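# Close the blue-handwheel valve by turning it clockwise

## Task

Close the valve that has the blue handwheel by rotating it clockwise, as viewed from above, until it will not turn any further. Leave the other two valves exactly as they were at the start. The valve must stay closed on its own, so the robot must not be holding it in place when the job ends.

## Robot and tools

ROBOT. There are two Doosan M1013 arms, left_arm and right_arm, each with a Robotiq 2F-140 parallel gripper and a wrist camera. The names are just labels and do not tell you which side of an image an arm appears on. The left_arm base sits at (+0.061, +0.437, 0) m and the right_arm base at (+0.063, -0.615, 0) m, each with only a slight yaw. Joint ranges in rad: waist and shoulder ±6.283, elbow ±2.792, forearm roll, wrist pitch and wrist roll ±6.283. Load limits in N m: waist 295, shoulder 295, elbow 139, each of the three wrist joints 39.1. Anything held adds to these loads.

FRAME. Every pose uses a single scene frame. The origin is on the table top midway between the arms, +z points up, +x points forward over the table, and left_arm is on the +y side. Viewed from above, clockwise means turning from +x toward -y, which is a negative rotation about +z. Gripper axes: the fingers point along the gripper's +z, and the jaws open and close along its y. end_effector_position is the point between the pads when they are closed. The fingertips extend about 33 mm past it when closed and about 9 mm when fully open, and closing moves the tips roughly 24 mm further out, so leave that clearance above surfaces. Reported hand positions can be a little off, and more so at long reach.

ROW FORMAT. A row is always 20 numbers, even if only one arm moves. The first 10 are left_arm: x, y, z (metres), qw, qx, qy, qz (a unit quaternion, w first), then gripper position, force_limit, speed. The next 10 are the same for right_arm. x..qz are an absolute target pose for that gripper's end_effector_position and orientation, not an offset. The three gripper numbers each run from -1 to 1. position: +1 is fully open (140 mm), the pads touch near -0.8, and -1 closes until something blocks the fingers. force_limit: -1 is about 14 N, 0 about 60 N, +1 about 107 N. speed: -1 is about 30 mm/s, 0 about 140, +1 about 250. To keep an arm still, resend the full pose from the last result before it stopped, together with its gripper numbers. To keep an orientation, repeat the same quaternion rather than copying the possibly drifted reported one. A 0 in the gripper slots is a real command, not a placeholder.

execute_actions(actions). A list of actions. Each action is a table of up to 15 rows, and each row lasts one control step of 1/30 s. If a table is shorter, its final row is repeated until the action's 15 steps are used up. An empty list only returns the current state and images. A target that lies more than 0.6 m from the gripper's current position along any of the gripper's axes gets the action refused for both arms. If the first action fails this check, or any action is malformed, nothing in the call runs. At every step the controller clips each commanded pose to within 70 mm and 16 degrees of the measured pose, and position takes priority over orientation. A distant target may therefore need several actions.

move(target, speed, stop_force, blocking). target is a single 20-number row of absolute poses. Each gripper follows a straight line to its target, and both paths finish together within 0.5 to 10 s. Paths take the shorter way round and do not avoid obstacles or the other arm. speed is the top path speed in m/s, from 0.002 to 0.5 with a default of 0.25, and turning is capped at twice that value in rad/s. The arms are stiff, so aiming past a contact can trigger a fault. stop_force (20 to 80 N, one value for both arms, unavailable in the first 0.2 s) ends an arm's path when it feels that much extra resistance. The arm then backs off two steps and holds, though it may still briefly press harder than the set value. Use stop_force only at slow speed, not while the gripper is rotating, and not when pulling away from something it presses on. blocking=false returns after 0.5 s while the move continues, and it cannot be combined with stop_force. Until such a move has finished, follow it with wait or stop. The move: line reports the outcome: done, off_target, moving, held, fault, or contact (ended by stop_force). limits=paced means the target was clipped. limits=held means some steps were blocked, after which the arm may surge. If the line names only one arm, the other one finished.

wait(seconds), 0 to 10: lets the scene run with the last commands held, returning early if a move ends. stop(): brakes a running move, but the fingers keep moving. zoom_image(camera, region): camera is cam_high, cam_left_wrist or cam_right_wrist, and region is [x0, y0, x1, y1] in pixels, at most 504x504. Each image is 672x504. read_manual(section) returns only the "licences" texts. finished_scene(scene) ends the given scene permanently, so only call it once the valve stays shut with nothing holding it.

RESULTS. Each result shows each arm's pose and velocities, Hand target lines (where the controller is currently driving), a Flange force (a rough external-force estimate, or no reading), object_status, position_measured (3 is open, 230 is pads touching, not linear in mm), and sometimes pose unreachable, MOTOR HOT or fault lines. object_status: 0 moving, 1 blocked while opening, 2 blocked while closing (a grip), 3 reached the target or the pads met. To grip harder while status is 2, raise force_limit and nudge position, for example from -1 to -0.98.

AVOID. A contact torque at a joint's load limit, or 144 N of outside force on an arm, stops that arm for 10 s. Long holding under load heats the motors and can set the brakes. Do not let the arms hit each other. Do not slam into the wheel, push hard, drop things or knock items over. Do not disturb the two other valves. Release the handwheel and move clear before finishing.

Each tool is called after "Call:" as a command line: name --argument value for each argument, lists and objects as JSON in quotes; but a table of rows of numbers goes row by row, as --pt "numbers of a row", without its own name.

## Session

Call:
execute_actions --actions '[]'

Scene clock: 0.00 s.
left_arm: end_effector_position=(+0.2055, +0.4942, +0.3061) position_measured=3 object_status=3 end_effector_quat_wxyz=(+0.501, +0.794, -0.328, -0.106) end_effector_velocity=(+0.000, +0.000, -0.000) end_effector_angular_velocity=(-0.000, +0.000, +0.001) | right_arm: end_effector_position=(+0.5752, +0.2255, +0.2039) position_measured=3 object_status=3 end_effector_quat_wxyz=(-0.099, +0.948, -0.193, -0.233) end_effector_velocity=(-0.000, -0.000, +0.000) end_effector_angular_velocity=(+0.000, +0.002, +0.000)
Joint positions: left_arm=[ 0.711 -0.061  2.213 -0.279  2.031  3.06 ] | right_arm=[0.658 0.784 0.962 0.507 1.487 2.73 ]
Joint velocities: left_arm=[ 0.001  0.001  0.    -0.001 -0.    -0.   ] | right_arm=[-0.    -0.     0.     0.001  0.001  0.   ]
Flange force (N, the push that the arm receives, along the gripper's own x y z axes): no reading
Hand target (left_arm): +0.206, +0.494, +0.306; +0.501, +0.794, -0.328, -0.106
Hand target (right_arm): +0.575, +0.225, +0.204; -0.099, +0.948, -0.193, -0.233

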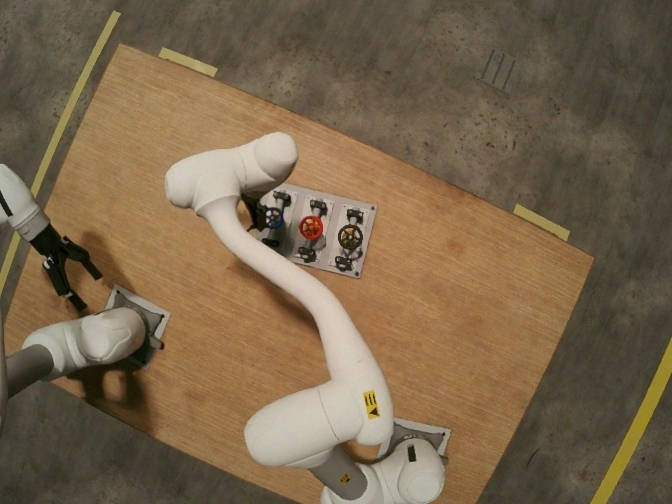

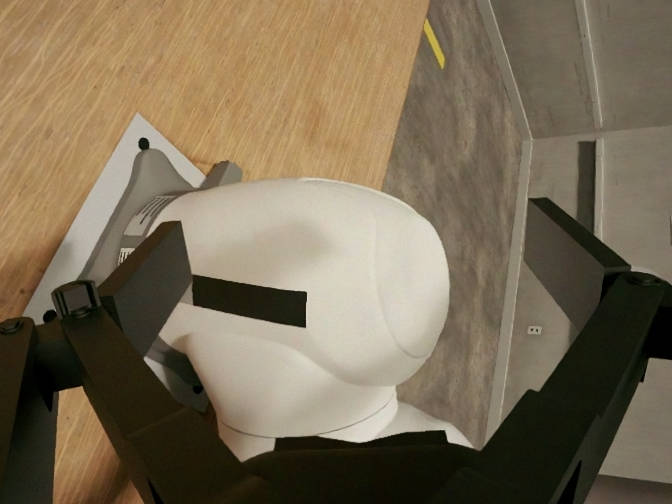

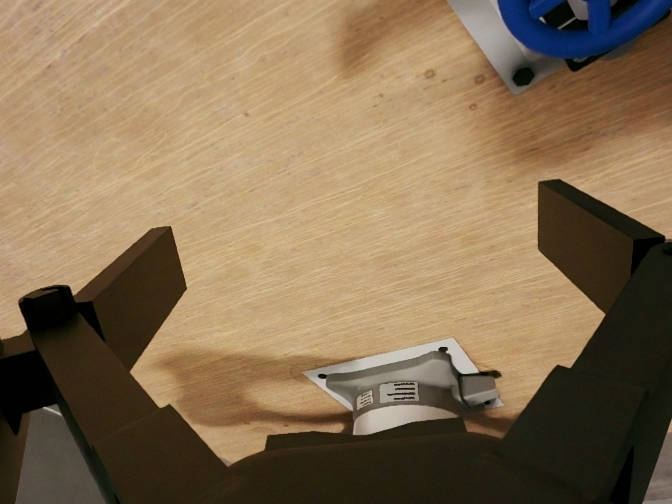

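Call:
move --target '[0.3,0.55,0.35,0.2,0.98,0,0,0.4,0,0,0.55,0.1,0.42,-0.099,0.948,-0.193,-0.233,1,0,0]' --speed 0.3

Call:
move --target '[0.45,0.5,0.33,0,0.707,0.707,0,0.4,0,0,0.5,-0.4,0.45,-0.099,0.948,-0.193,-0.233,1,0,0]' --speed 0.5

Call:
move --target '[0.599,0.131,0.23,0,0.01,1,0,0.4,0,0,0.45,-0.6,0.45,-0.099,0.948,-0.193,-0.233,1,0,0]' --speed 0.5

Scene clock: 3.53 s.
left_arm: end_effector_position=(+0.2999, +0.5498, +0.3495) position_measured=78 object_status=3 end_effector_quat_wxyz=(+0.200, +0.980, -0.001, -0.000) end_effector_velocity=(+0.000, +0.000, -0.000) end_effector_angular_velocity=(+0.001, -0.000, +0.001) | right_arm: end_effector_position=(+0.5500, +0.0999, +0.4198) position_measured=3 object_status=3 end_effector_quat_wxyz=(-0.099, +0.948, -0.193, -0.233) end_effector_velocity=(+0.000, +0.001, -0.000) end_effector_angular_velocity=(+0.001, -0.000, -0.000)
Joint positions: left_arm=[ 0.716 -0.352  2.064 -0.308  1.689  2.268] | right_arm=[0.582 0.544 0.979 0.504 1.72  2.771]
Joint velocities: left_arm=[ 0.    -0.    -0.     0.    -0.001 -0.001] | right_arm=[ 0.     0.    -0.001  0.    -0.001 -0.   ]
Flange force (N, the push that the arm receives, along the gripper's own x y z axes): left_arm=[13.9 5.6 10.4] | right_arm=[-4.3 14.7 6.5]
Hand target (left_arm): +0.300, +0.550, +0.350; +0.200, +0.980, -0.001, -0.000
Hand target (right_arm): +0.550, +0.100, +0.420; -0.099, +0.948, -0.193, -0.233
Off the commanded pose (left_arm): 0.001 m, 0 deg.
Off the commanded pose (right_arm): 0.000 m, 0 deg.
move: done

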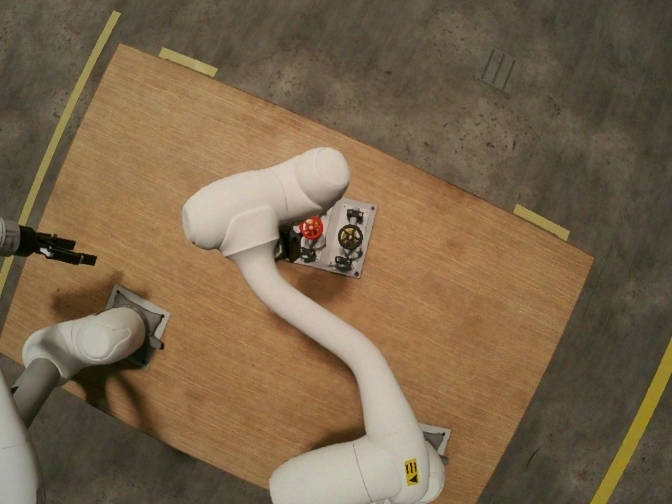

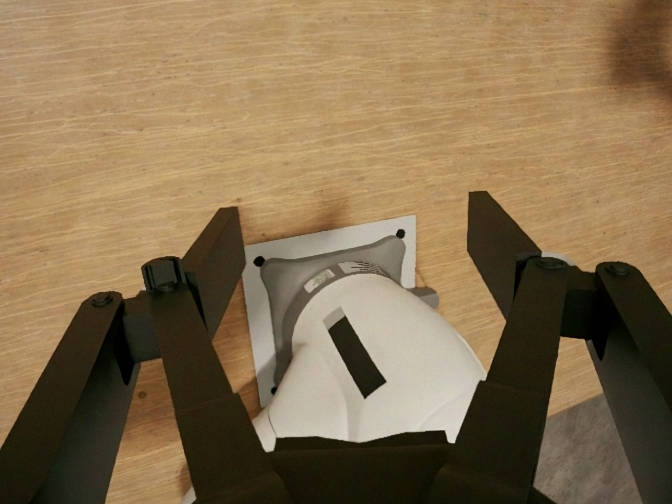

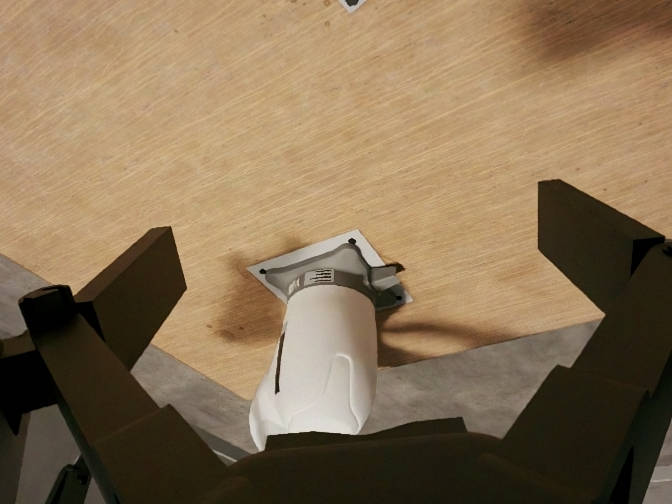

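Scene clock: 5.63 s.
left_arm: end_effector_position=(+0.4495, +0.5002, +0.3296) position_measured=78 object_status=3 end_effector_quat_wxyz=(-0.001, +0.707, +0.707, -0.000) end_effector_velocity=(+0.001, +0.001, -0.001) end_effector_angular_velocity=(+0.002, +0.002, +0.002) | right_arm: end_effector_position=(+0.5006, -0.3997, +0.4495) position_measured=3 object_status=3 end_effector_quat_wxyz=(-0.099, +0.948, -0.193, -0.233) end_effector_velocity=(+0.000, +0.000, +0.000) end_effector_angular_velocity=(+0.001, -0.001, -0.001)
Joint positions: left_arm=[ 0.097 -0.259  1.991  0.001  1.412  0.073] | right_arm=[-0.012  0.041  1.588  0.361  1.88   2.173]
Joint velocities: left_arm=[ 0.     0.003 -0.     0.002 -0.001 -0.002] | right_arm=[-0.     0.    -0.001  0.001 -0.001  0.   ]
Flange force (N, the push that the arm receives, along the gripper's own x y z axes): left_arm=[-5.2 7.3 7.0] | right_arm=[-6.3 1.1 8.1]
Hand target (left_arm): +0.450, +0.500, +0.330; -0.001, +0.707, +0.707, -0.000
Hand target (right_arm): +0.501, -0.400, +0.450; -0.099, +0.948, -0.193, -0.233
Off the commanded pose (left_arm): 0.001 m, 0 deg.
Off the commanded pose (right_arm): 0.001 m, 0 deg.
move: done

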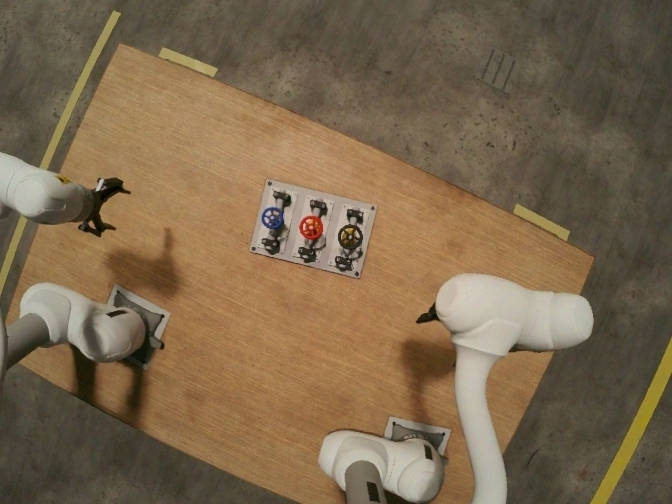

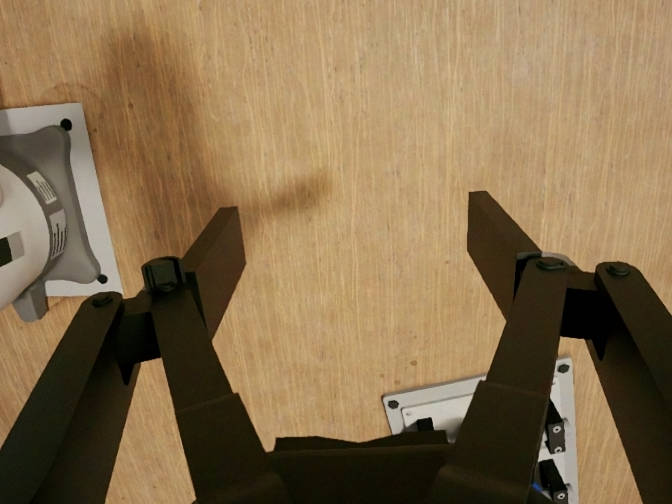

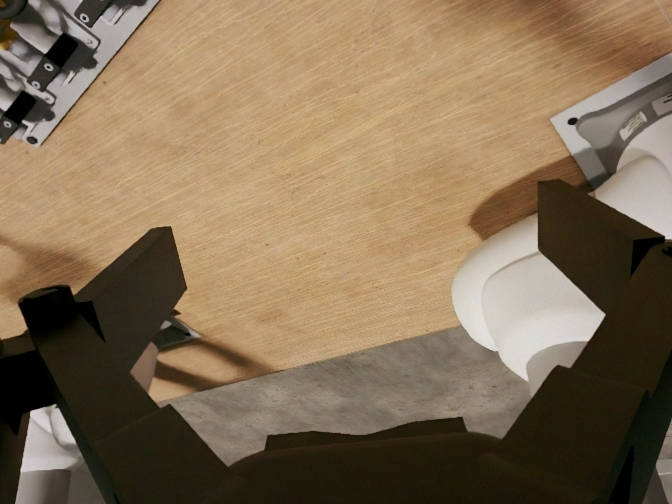

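Scene clock: 7.67 s.
left_arm: end_effector_position=(+0.5988, +0.1317, +0.2300) position_measured=78 object_status=3 end_effector_quat_wxyz=(-0.000, +0.010, +1.000, +0.001) end_effector_velocity=(-0.000, -0.000, -0.000) end_effector_angular_velocity=(+0.001, +0.001, -0.000) | right_arm: end_effector_position=(+0.4504, -0.5999, +0.4499) position_measured=3 object_status=3 end_effector_quat_wxyz=(-0.099, +0.948, -0.193, -0.233) end_effector_velocity=(-0.000, +0.000, -0.001) end_effector_angular_velocity=(+0.001, +0.001, +0.000)
Joint positions: left_arm=[-0.548  0.157  1.784  0.001  1.202 -2.124] | right_arm=[-0.377 -0.052  1.68   0.205  1.985  1.799]
Joint velocities: left_arm=[-0.001  0.001 -0.     0.001  0.001 -0.001] | right_arm=[ 0.     0.     0.001  0.    -0.001 -0.   ]
Flange force (N, the push that the arm receives, along the gripper's own x y z axes): left_arm=[-1.6 -7.5 6.3] | right_arm=[-3.2 3.0 4.0]
Hand target (left_arm): +0.599, +0.132, +0.230; -0.000, +0.010, +1.000, +0.001
Hand target (right_arm): +0.450, -0.600, +0.450; -0.099, +0.948, -0.193, -0.233
Off the commanded pose (left_arm): 0.001 m, 0 deg.
Off the commanded pose (right_arm): 0.000 m, 0 deg.
move: done

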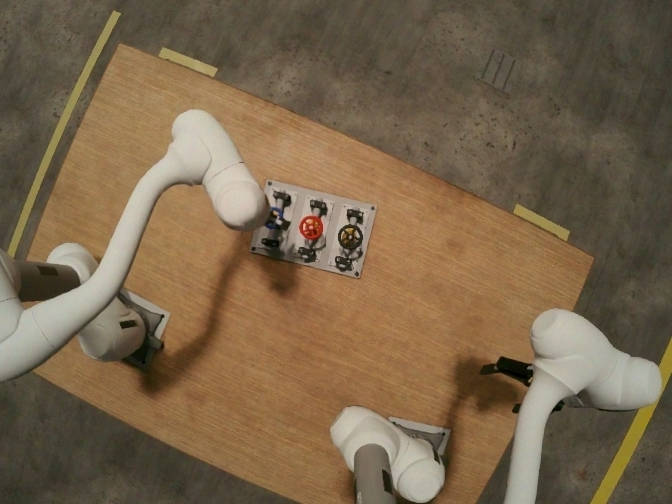

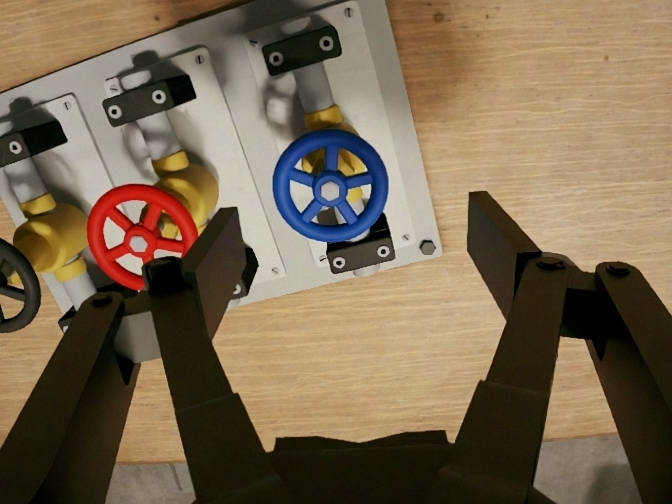

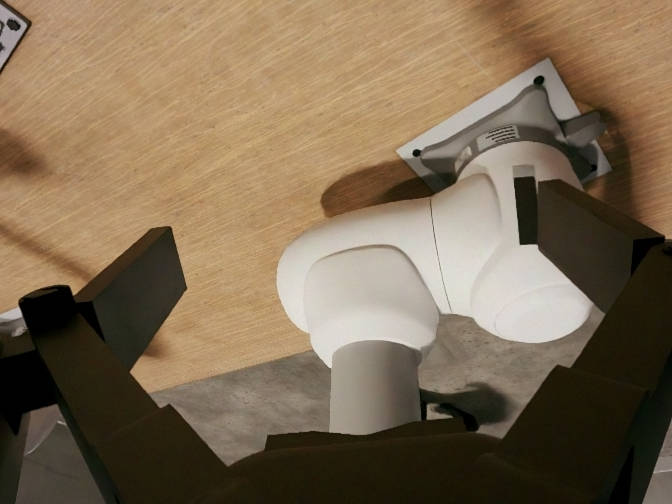

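Call:
move --target '[0.6,0.118,0.17,0,-0.707,0.707,0,0.3,0,0,0.45,-0.6,0.45,-0.099,0.948,-0.193,-0.233,1,0,0]' --speed 0.5

Scene clock: 10.43 s.
left_arm: end_effector_position=(+0.6000, +0.1181, +0.1700) position_measured=91 object_status=3 end_effector_quat_wxyz=(-0.000, +0.707, -0.707, -0.000) end_effector_velocity=(+0.000, +0.000, -0.000) end_effector_angular_velocity=(-0.000, -0.001, +0.002) | right_arm: end_effector_position=(+0.4500, -0.6000, +0.4500) position_measured=3 object_status=3 end_effector_quat_wxyz=(-0.099, +0.948, -0.193, -0.233) end_effector_velocity=(+0.000, -0.001, -0.001) end_effector_angular_velocity=(-0.002, -0.000, -0.001)
Joint positions: left_arm=[-0.565  0.209  1.838  0.     1.094 -3.73 ] | right_arm=[-0.378 -0.052  1.68   0.205  1.985  1.798]
Joint velocities: left_arm=[ 0.     0.     0.     0.    -0.001 -0.002] | right_arm=[-0.001  0.     0.    -0.002 -0.001 -0.   ]
Flange force (N, the push that the arm receives, along the gripper's own x y z axes): left_arm=[7.4 -0.9 7.4] | right_arm=[-5.3 0.5 8.2]
Hand target (left_arm): +0.600, +0.118, +0.170; -0.000, +0.707, -0.707, -0.000
Hand target (right_arm): +0.450, -0.600, +0.450; -0.099, +0.948, -0.193, -0.233
Off the commanded pose (left_arm): 0.000 m, 0 deg.
Off the commanded pose (right_arm): 0.000 m, 0 deg.
move: done

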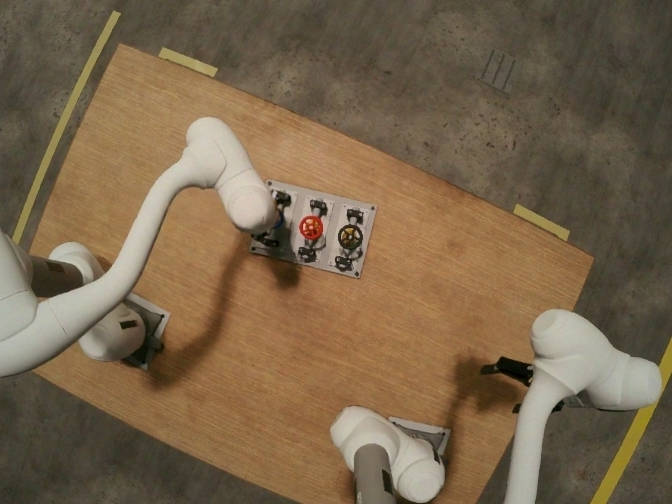

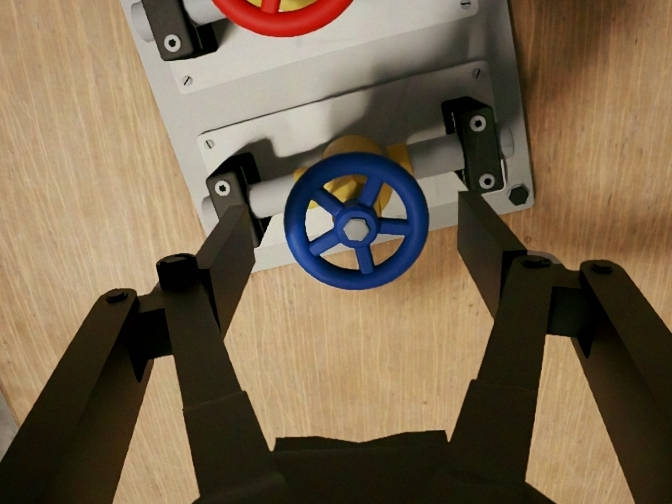

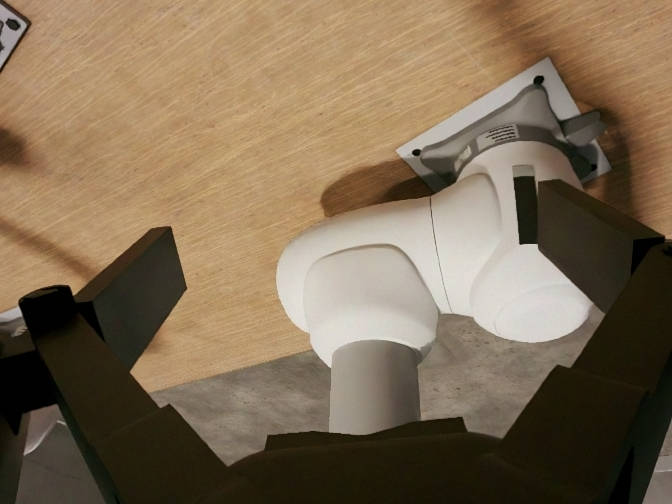

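Call:
move --target '[0.6,0.119,0.13,0,-0.707,0.707,0,0.3,0,0,0.45,-0.6,0.45,-0.099,0.948,-0.193,-0.233,1,0,0]' --speed 0.08

Call:
move --target '[0.6,0.119,0.13,0,-0.707,0.707,0,-1,0,-0.5,0.45,-0.6,0.45,-0.099,0.948,-0.193,-0.233,1,0,0]'

Call:
move --target '[0.6,0.119,0.13,0,-0.383,0.924,0,-1,0,-0.5,0.45,-0.6,0.45,-0.099,0.948,-0.193,-0.233,1,0,0]' --speed 0.3

Scene clock: 12.40 s.
left_arm: end_effector_position=(+0.6000, +0.1190, +0.1301) position_measured=91 object_status=3 end_effector_quat_wxyz=(-0.000, +0.707, -0.707, +0.000) end_effector_velocity=(+0.000, +0.000, -0.001) end_effector_angular_velocity=(+0.001, +0.002, +0.001) | right_arm: end_effector_position=(+0.4500, -0.6000, +0.4500) position_measured=3 object_status=3 end_effector_quat_wxyz=(-0.099, +0.948, -0.193, -0.233) end_effector_velocity=(-0.001, +0.000, -0.001) end_effector_angular_velocity=(+0.000, +0.003, -0.000)
Joint positions: left_arm=[-0.563  0.242  1.879  0.     1.021 -3.729] | right_arm=[-0.378 -0.052  1.68   0.205  1.985  1.798]
Joint velocities: left_arm=[ 0.     0.002  0.    -0.    -0.    -0.   ] | right_arm=[-0.     0.     0.002 -0.     0.001  0.   ]
Flange force (N, the push that the arm receives, along the gripper's own x y z axes): left_arm=[7.7 1.3 10.1] | right_arm=[-5.8 -0.9 8.0]
Hand target (left_arm): +0.600, +0.119, +0.130; -0.000, +0.707, -0.707, -0.000
Hand target (right_arm): +0.450, -0.600, +0.450; -0.099, +0.948, -0.193, -0.233
Off the commanded pose (left_arm): 0.000 m, 0 deg.
Off the commanded pose (right_arm): 0.000 m, 0 deg.
move: done

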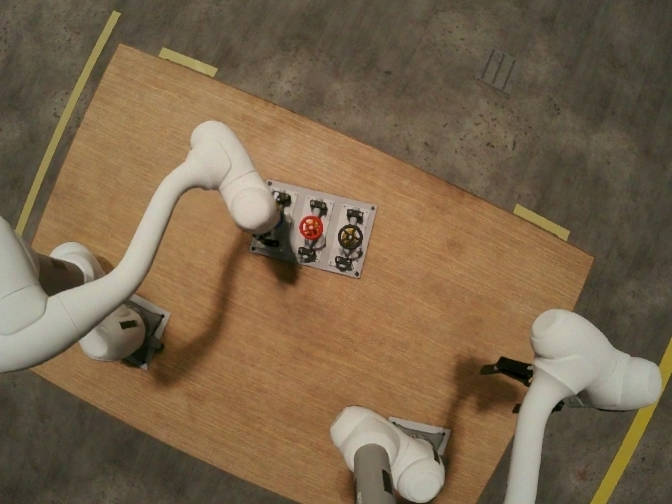

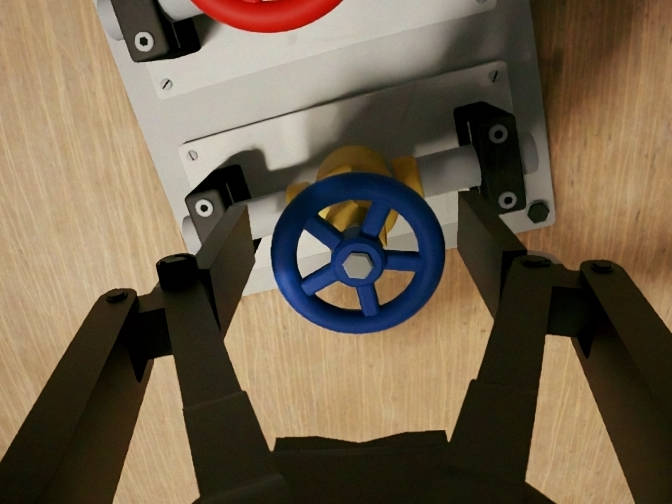

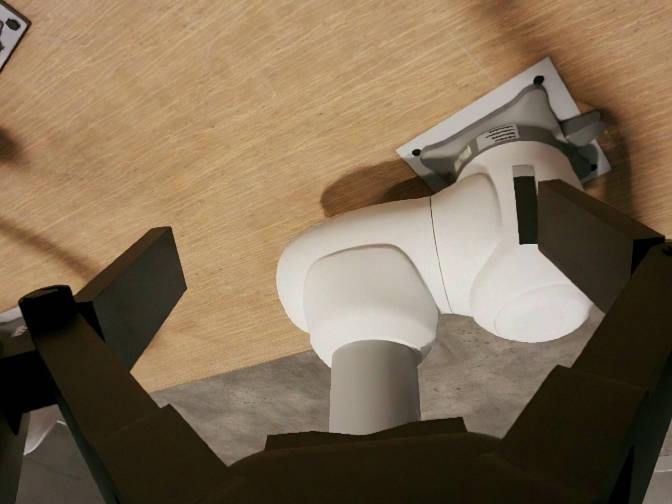

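Scene clock: 13.10 s.
left_arm: end_effector_position=(+0.5999, +0.1190, +0.1300) position_measured=134 object_status=2 end_effector_quat_wxyz=(+0.000, +0.707, -0.707, -0.000) end_effector_velocity=(+0.000, -0.000, +0.000) end_effector_angular_velocity=(-0.000, -0.001, -0.001) | right_arm: end_effector_position=(+0.4500, -0.6000, +0.4500) position_measured=3 object_status=3 end_effector_quat_wxyz=(-0.099, +0.948, -0.193, -0.233) end_effector_velocity=(+0.000, +0.000, +0.000) end_effector_angular_velocity=(+0.001, -0.001, -0.000)
Joint positions: left_arm=[-0.563  0.242  1.879 -0.     1.021 -3.729] | right_arm=[-0.378 -0.052  1.68   0.205  1.985  1.798]
Joint velocities: left_arm=[-0.    -0.    -0.     0.    -0.001  0.   ] | right_arm=[-0.    -0.    -0.     0.001 -0.     0.   ]
Flange force (N, the push that the arm receives, along the gripper's own x y z axes): left_arm=[5.1 37.6 -30.7] | right_arm=[-6.3 3.4 7.1]
Hand target (left_arm): +0.600, +0.119, +0.130; +0.000, +0.707, -0.707, +0.000
Hand target (right_arm): +0.450, -0.600, +0.450; -0.099, +0.948, -0.193, -0.233
Off the commanded pose (left_arm): 0.000 m, 0 deg.
Off the commanded pose (right_arm): 0.000 m, 0 deg.
move: done

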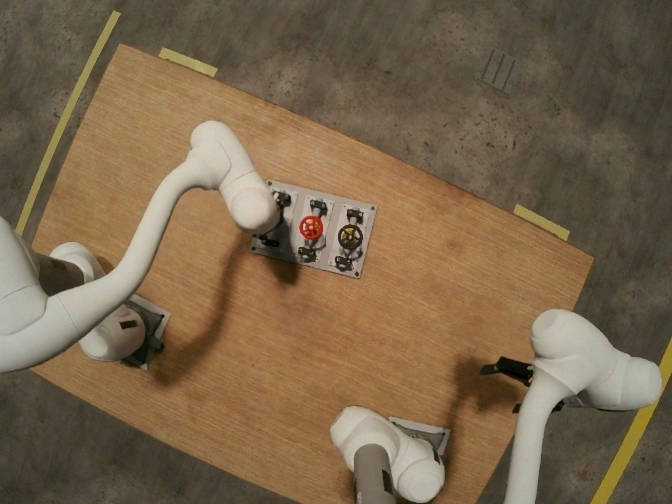

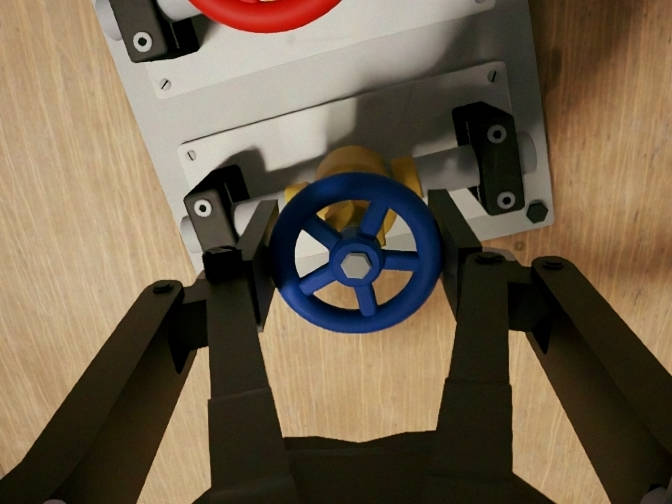

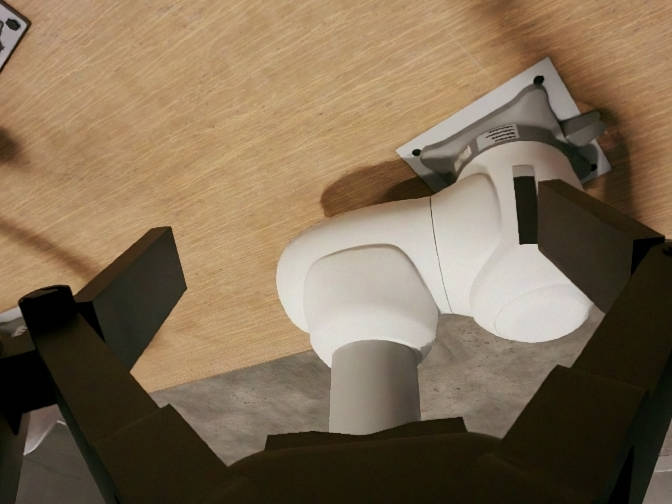

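Scene clock: 14.77 s.
left_arm: end_effector_position=(+0.5999, +0.1189, +0.1300) position_measured=134 object_status=2 end_effector_quat_wxyz=(+0.000, -0.383, +0.924, +0.000) end_effector_velocity=(+0.000, +0.000, +0.001) end_effector_angular_velocity=(-0.002, -0.001, +0.002) | right_arm: end_effector_position=(+0.4500, -0.6000, +0.4500) position_measured=3 object_status=3 end_effector_quat_wxyz=(-0.099, +0.948, -0.193, -0.233) end_effector_velocity=(-0.000, +0.000, -0.000) end_effector_angular_velocity=(+0.001, +0.001, +0.000)
Joint positions: left_arm=[-0.564  0.242  1.879  0.     1.021 -2.944] | right_arm=[-0.378 -0.052  1.68   0.205  1.985  1.798]
Joint velocities: left_arm=[ 0.001 -0.001 -0.001 -0.001 -0.    -0.   ] | right_arm=[ 0.     0.     0.001  0.     0.    -0.   ]
Flange force (N, the push that the arm receives, along the gripper's own x y z axes): left_arm=[31.8 39.7 -32.9] | right_arm=[-8.9 -0.8 8.8]
Hand target (left_arm): +0.600, +0.119, +0.130; +0.000, -0.383, +0.924, +0.000
Hand target (right_arm): +0.450, -0.600, +0.450; -0.099, +0.948, -0.193, -0.233
Off the commanded pose (left_arm): 0.000 m, 0 deg.
Off the commanded pose (right_arm): 0.000 m, 0 deg.
move: done

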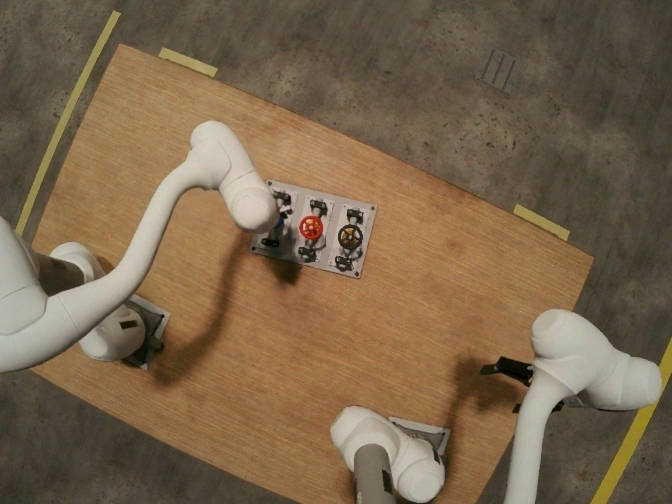

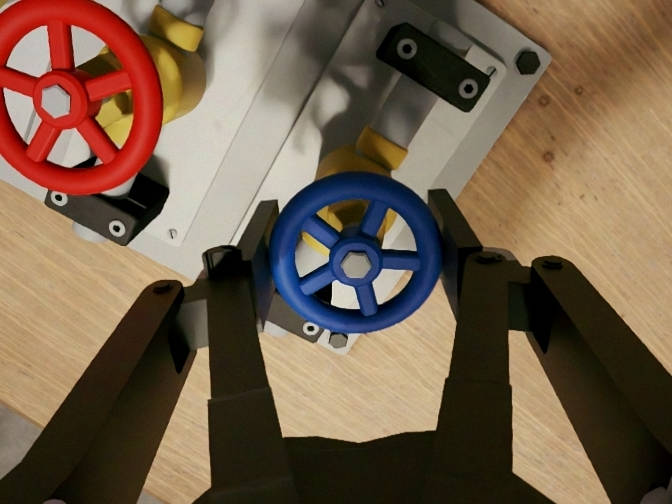

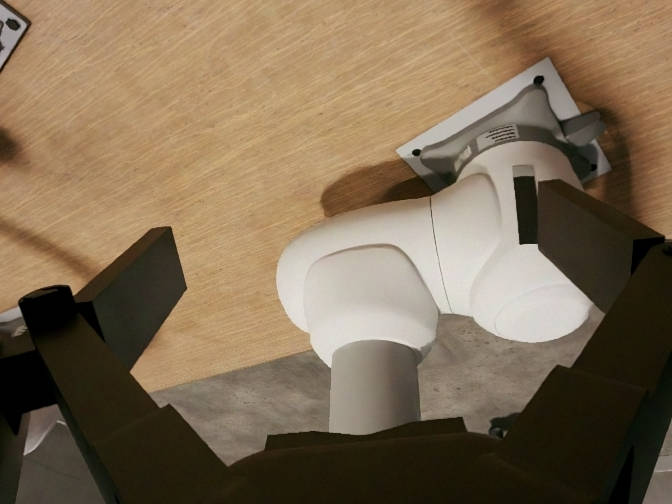

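Call:
move --target '[0.599,0.1194,0.13,0,-0.383,0.924,0,0.05,0,0,0.45,-0.6,0.45,-0.099,0.948,-0.193,-0.233,1,0,0]' --speed 0.01

Call:
move --target '[0.599,0.1194,0.13,0,-0.383,0.924,0,-1,1,-0.6,0.45,-0.6,0.45,-0.099,0.948,-0.193,-0.233,1,0,0]'

Call:
move --target '[0.599,0.1194,0.13,0,0.5,0.866,0,-1,1,-0.6,0.45,-0.6,0.45,-0.099,0.948,-0.193,-0.233,1,0,0]' --speed 0.5

Scene clock: 16.83 s.
left_arm: end_effector_position=(+0.5990, +0.1195, +0.1300) position_measured=123 object_status=3 end_effector_quat_wxyz=(-0.000, -0.383, +0.924, +0.000) end_effector_velocity=(-0.000, +0.000, +0.001) end_effector_angular_velocity=(+0.001, -0.001, -0.001) | right_arm: end_effector_position=(+0.4500, -0.6000, +0.4500) position_measured=3 object_status=3 end_effector_quat_wxyz=(-0.099, +0.948, -0.193, -0.233) end_effector_velocity=(+0.000, +0.000, +0.000) end_effector_angular_velocity=(+0.000, -0.001, +0.000)
Joint positions: left_arm=[-0.564  0.24   1.881  0.     1.021 -2.944] | right_arm=[-0.378 -0.052  1.68   0.205  1.985  1.798]
Joint velocities: left_arm=[-0.001 -0.001  0.     0.002  0.    -0.001] | right_arm=[ 0.    -0.    -0.     0.001 -0.    -0.   ]
Flange force (N, the push that the arm receives, along the gripper's own x y z axes): left_arm=[6.6 -2.7 6.8] | right_arm=[-2.8 0.5 7.5]
Hand target (left_arm): +0.599, +0.119, +0.130; +0.000, -0.383, +0.924, +0.000
Hand target (right_arm): +0.450, -0.600, +0.450; -0.099, +0.948, -0.193, -0.233
Off the commanded pose (left_arm): 0.000 m, 0 deg.
Off the commanded pose (right_arm): 0.000 m, 0 deg.
move: done

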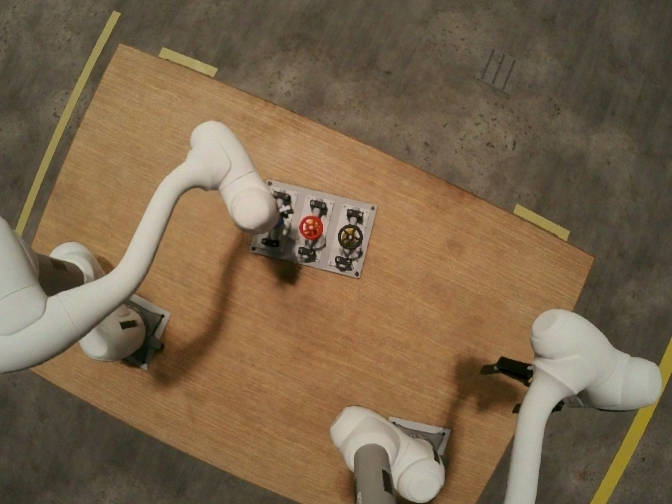

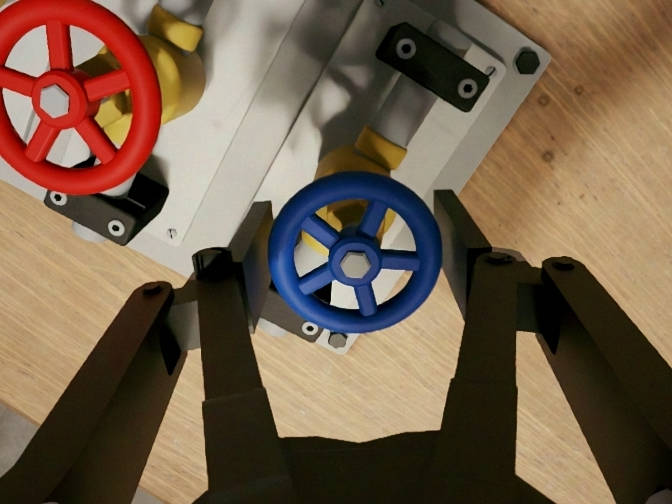

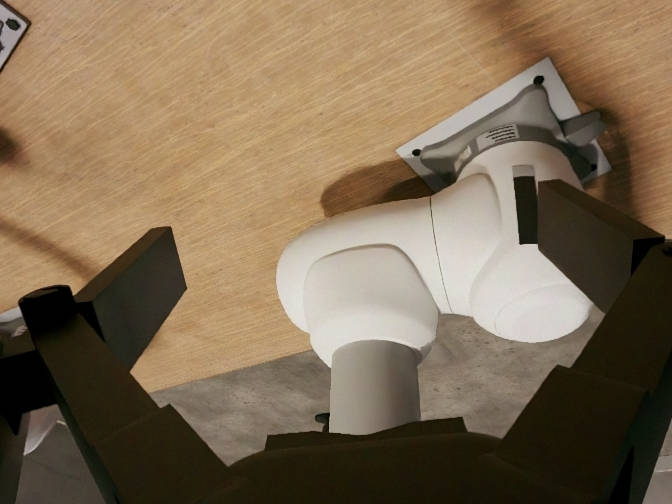

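Scene clock: 17.53 s.
left_arm: end_effector_position=(+0.5990, +0.1194, +0.1301) position_measured=138 object_status=2 end_effector_quat_wxyz=(+0.000, -0.383, +0.924, -0.000) end_effector_velocity=(+0.000, +0.000, +0.000) end_effector_angular_velocity=(-0.000, -0.000, -0.000) | right_arm: end_effector_position=(+0.4500, -0.6000, +0.4500) position_measured=3 object_status=3 end_effector_quat_wxyz=(-0.099, +0.948, -0.193, -0.233) end_effector_velocity=(+0.000, -0.000, +0.001) end_effector_angular_velocity=(-0.001, -0.002, +0.000)
Joint positions: left_arm=[-0.564  0.24   1.881 -0.     1.021 -2.944] | right_arm=[-0.378 -0.052  1.68   0.205  1.985  1.798]
Joint velocities: left_arm=[ 0. -0.  0.  0.  0.  0.] | right_arm=[ 0.    -0.    -0.002 -0.    -0.     0.   ]
Flange force (N, the push that the arm receives, along the gripper's own x y z axes): left_arm=[5.6 -0.9 -24.8] | right_arm=[-7.8 2.2 9.0]
Hand target (left_arm): +0.599, +0.119, +0.130; +0.000, -0.383, +0.924, +0.000
Hand target (right_arm): +0.450, -0.600, +0.450; -0.099, +0.948, -0.193, -0.233
Off the commanded pose (left_arm): 0.000 m, 0 deg.
Off the commanded pose (right_arm): 0.000 m, 0 deg.
move: done

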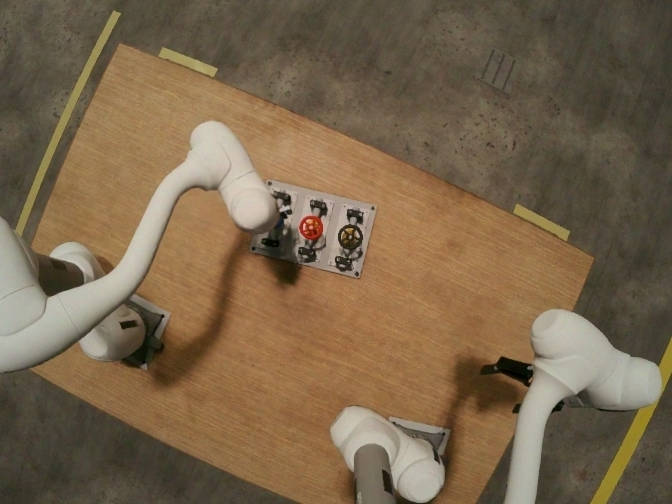

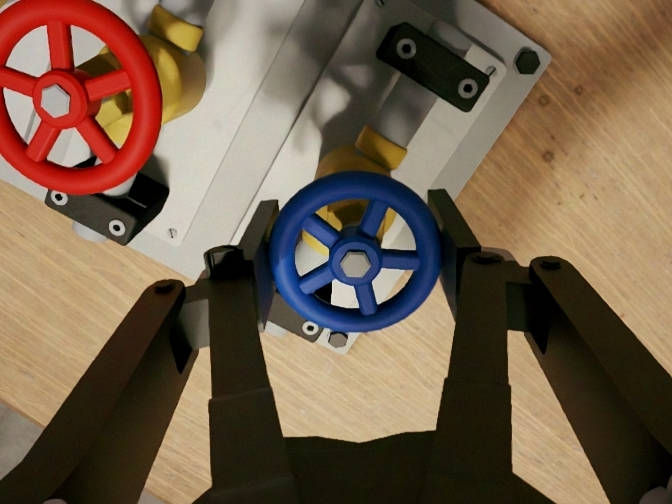

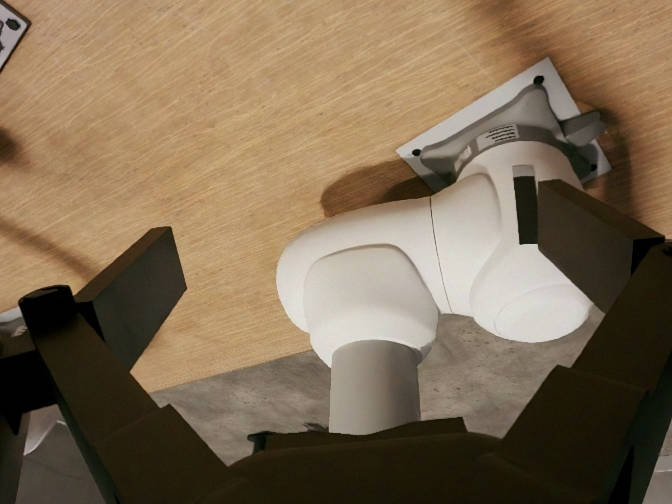

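Scene clock: 19.80 s.
left_arm: end_effector_position=(+0.5989, +0.1194, +0.1300) position_measured=138 object_status=2 end_effector_quat_wxyz=(-0.000, +0.500, +0.866, -0.000) end_effector_velocity=(+0.001, +0.000, +0.001) end_effector_angular_velocity=(-0.001, -0.001, +0.002) | right_arm: end_effector_position=(+0.4500, -0.6000, +0.4500) position_measured=3 object_status=3 end_effector_quat_wxyz=(-0.099, +0.948, -0.193, -0.233) end_effector_velocity=(-0.000, +0.000, -0.000) end_effector_angular_velocity=(+0.001, +0.001, -0.000)
Joint positions: left_arm=[-0.564  0.24   1.881 -0.     1.021 -1.111] | right_arm=[-0.378 -0.052  1.68   0.205  1.985  1.798]
Joint velocities: left_arm=[ 0.001 -0.001 -0.001 -0.     0.001 -0.   ] | right_arm=[-0.     0.     0.001  0.001  0.     0.   ]
Flange force (N, the push that the arm receives, along the gripper's own x y z axes): left_arm=[4.4 -3.0 -33.6] | right_arm=[-6.8 0.8 5.6]
Hand target (left_arm): +0.599, +0.119, +0.130; +0.000, +0.500, +0.866, +0.000
Hand target (right_arm): +0.450, -0.600, +0.450; -0.099, +0.948, -0.193, -0.233
Off the commanded pose (left_arm): 0.000 m, 0 deg.
Off the commanded pose (right_arm): 0.000 m, 0 deg.
move: done

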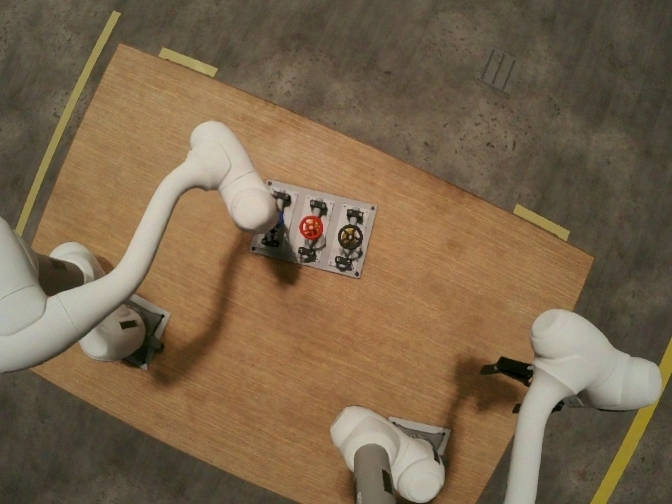

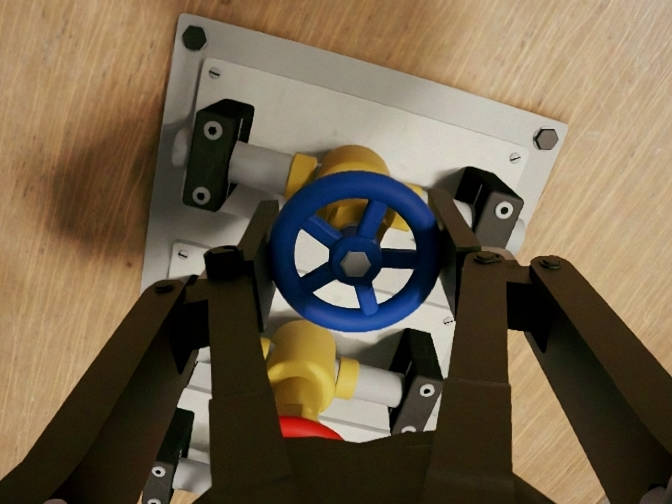

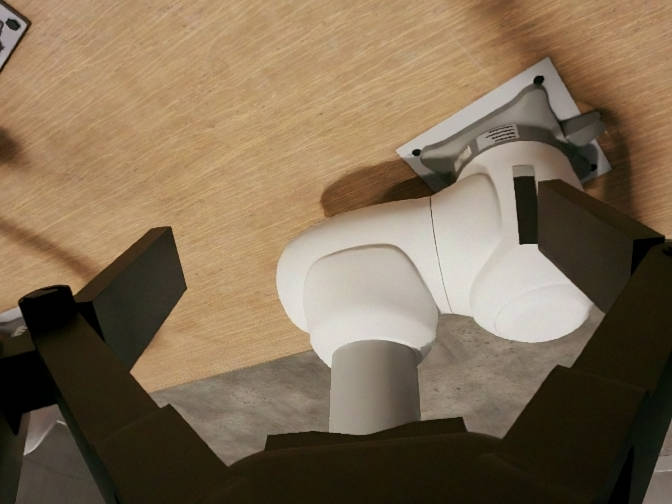

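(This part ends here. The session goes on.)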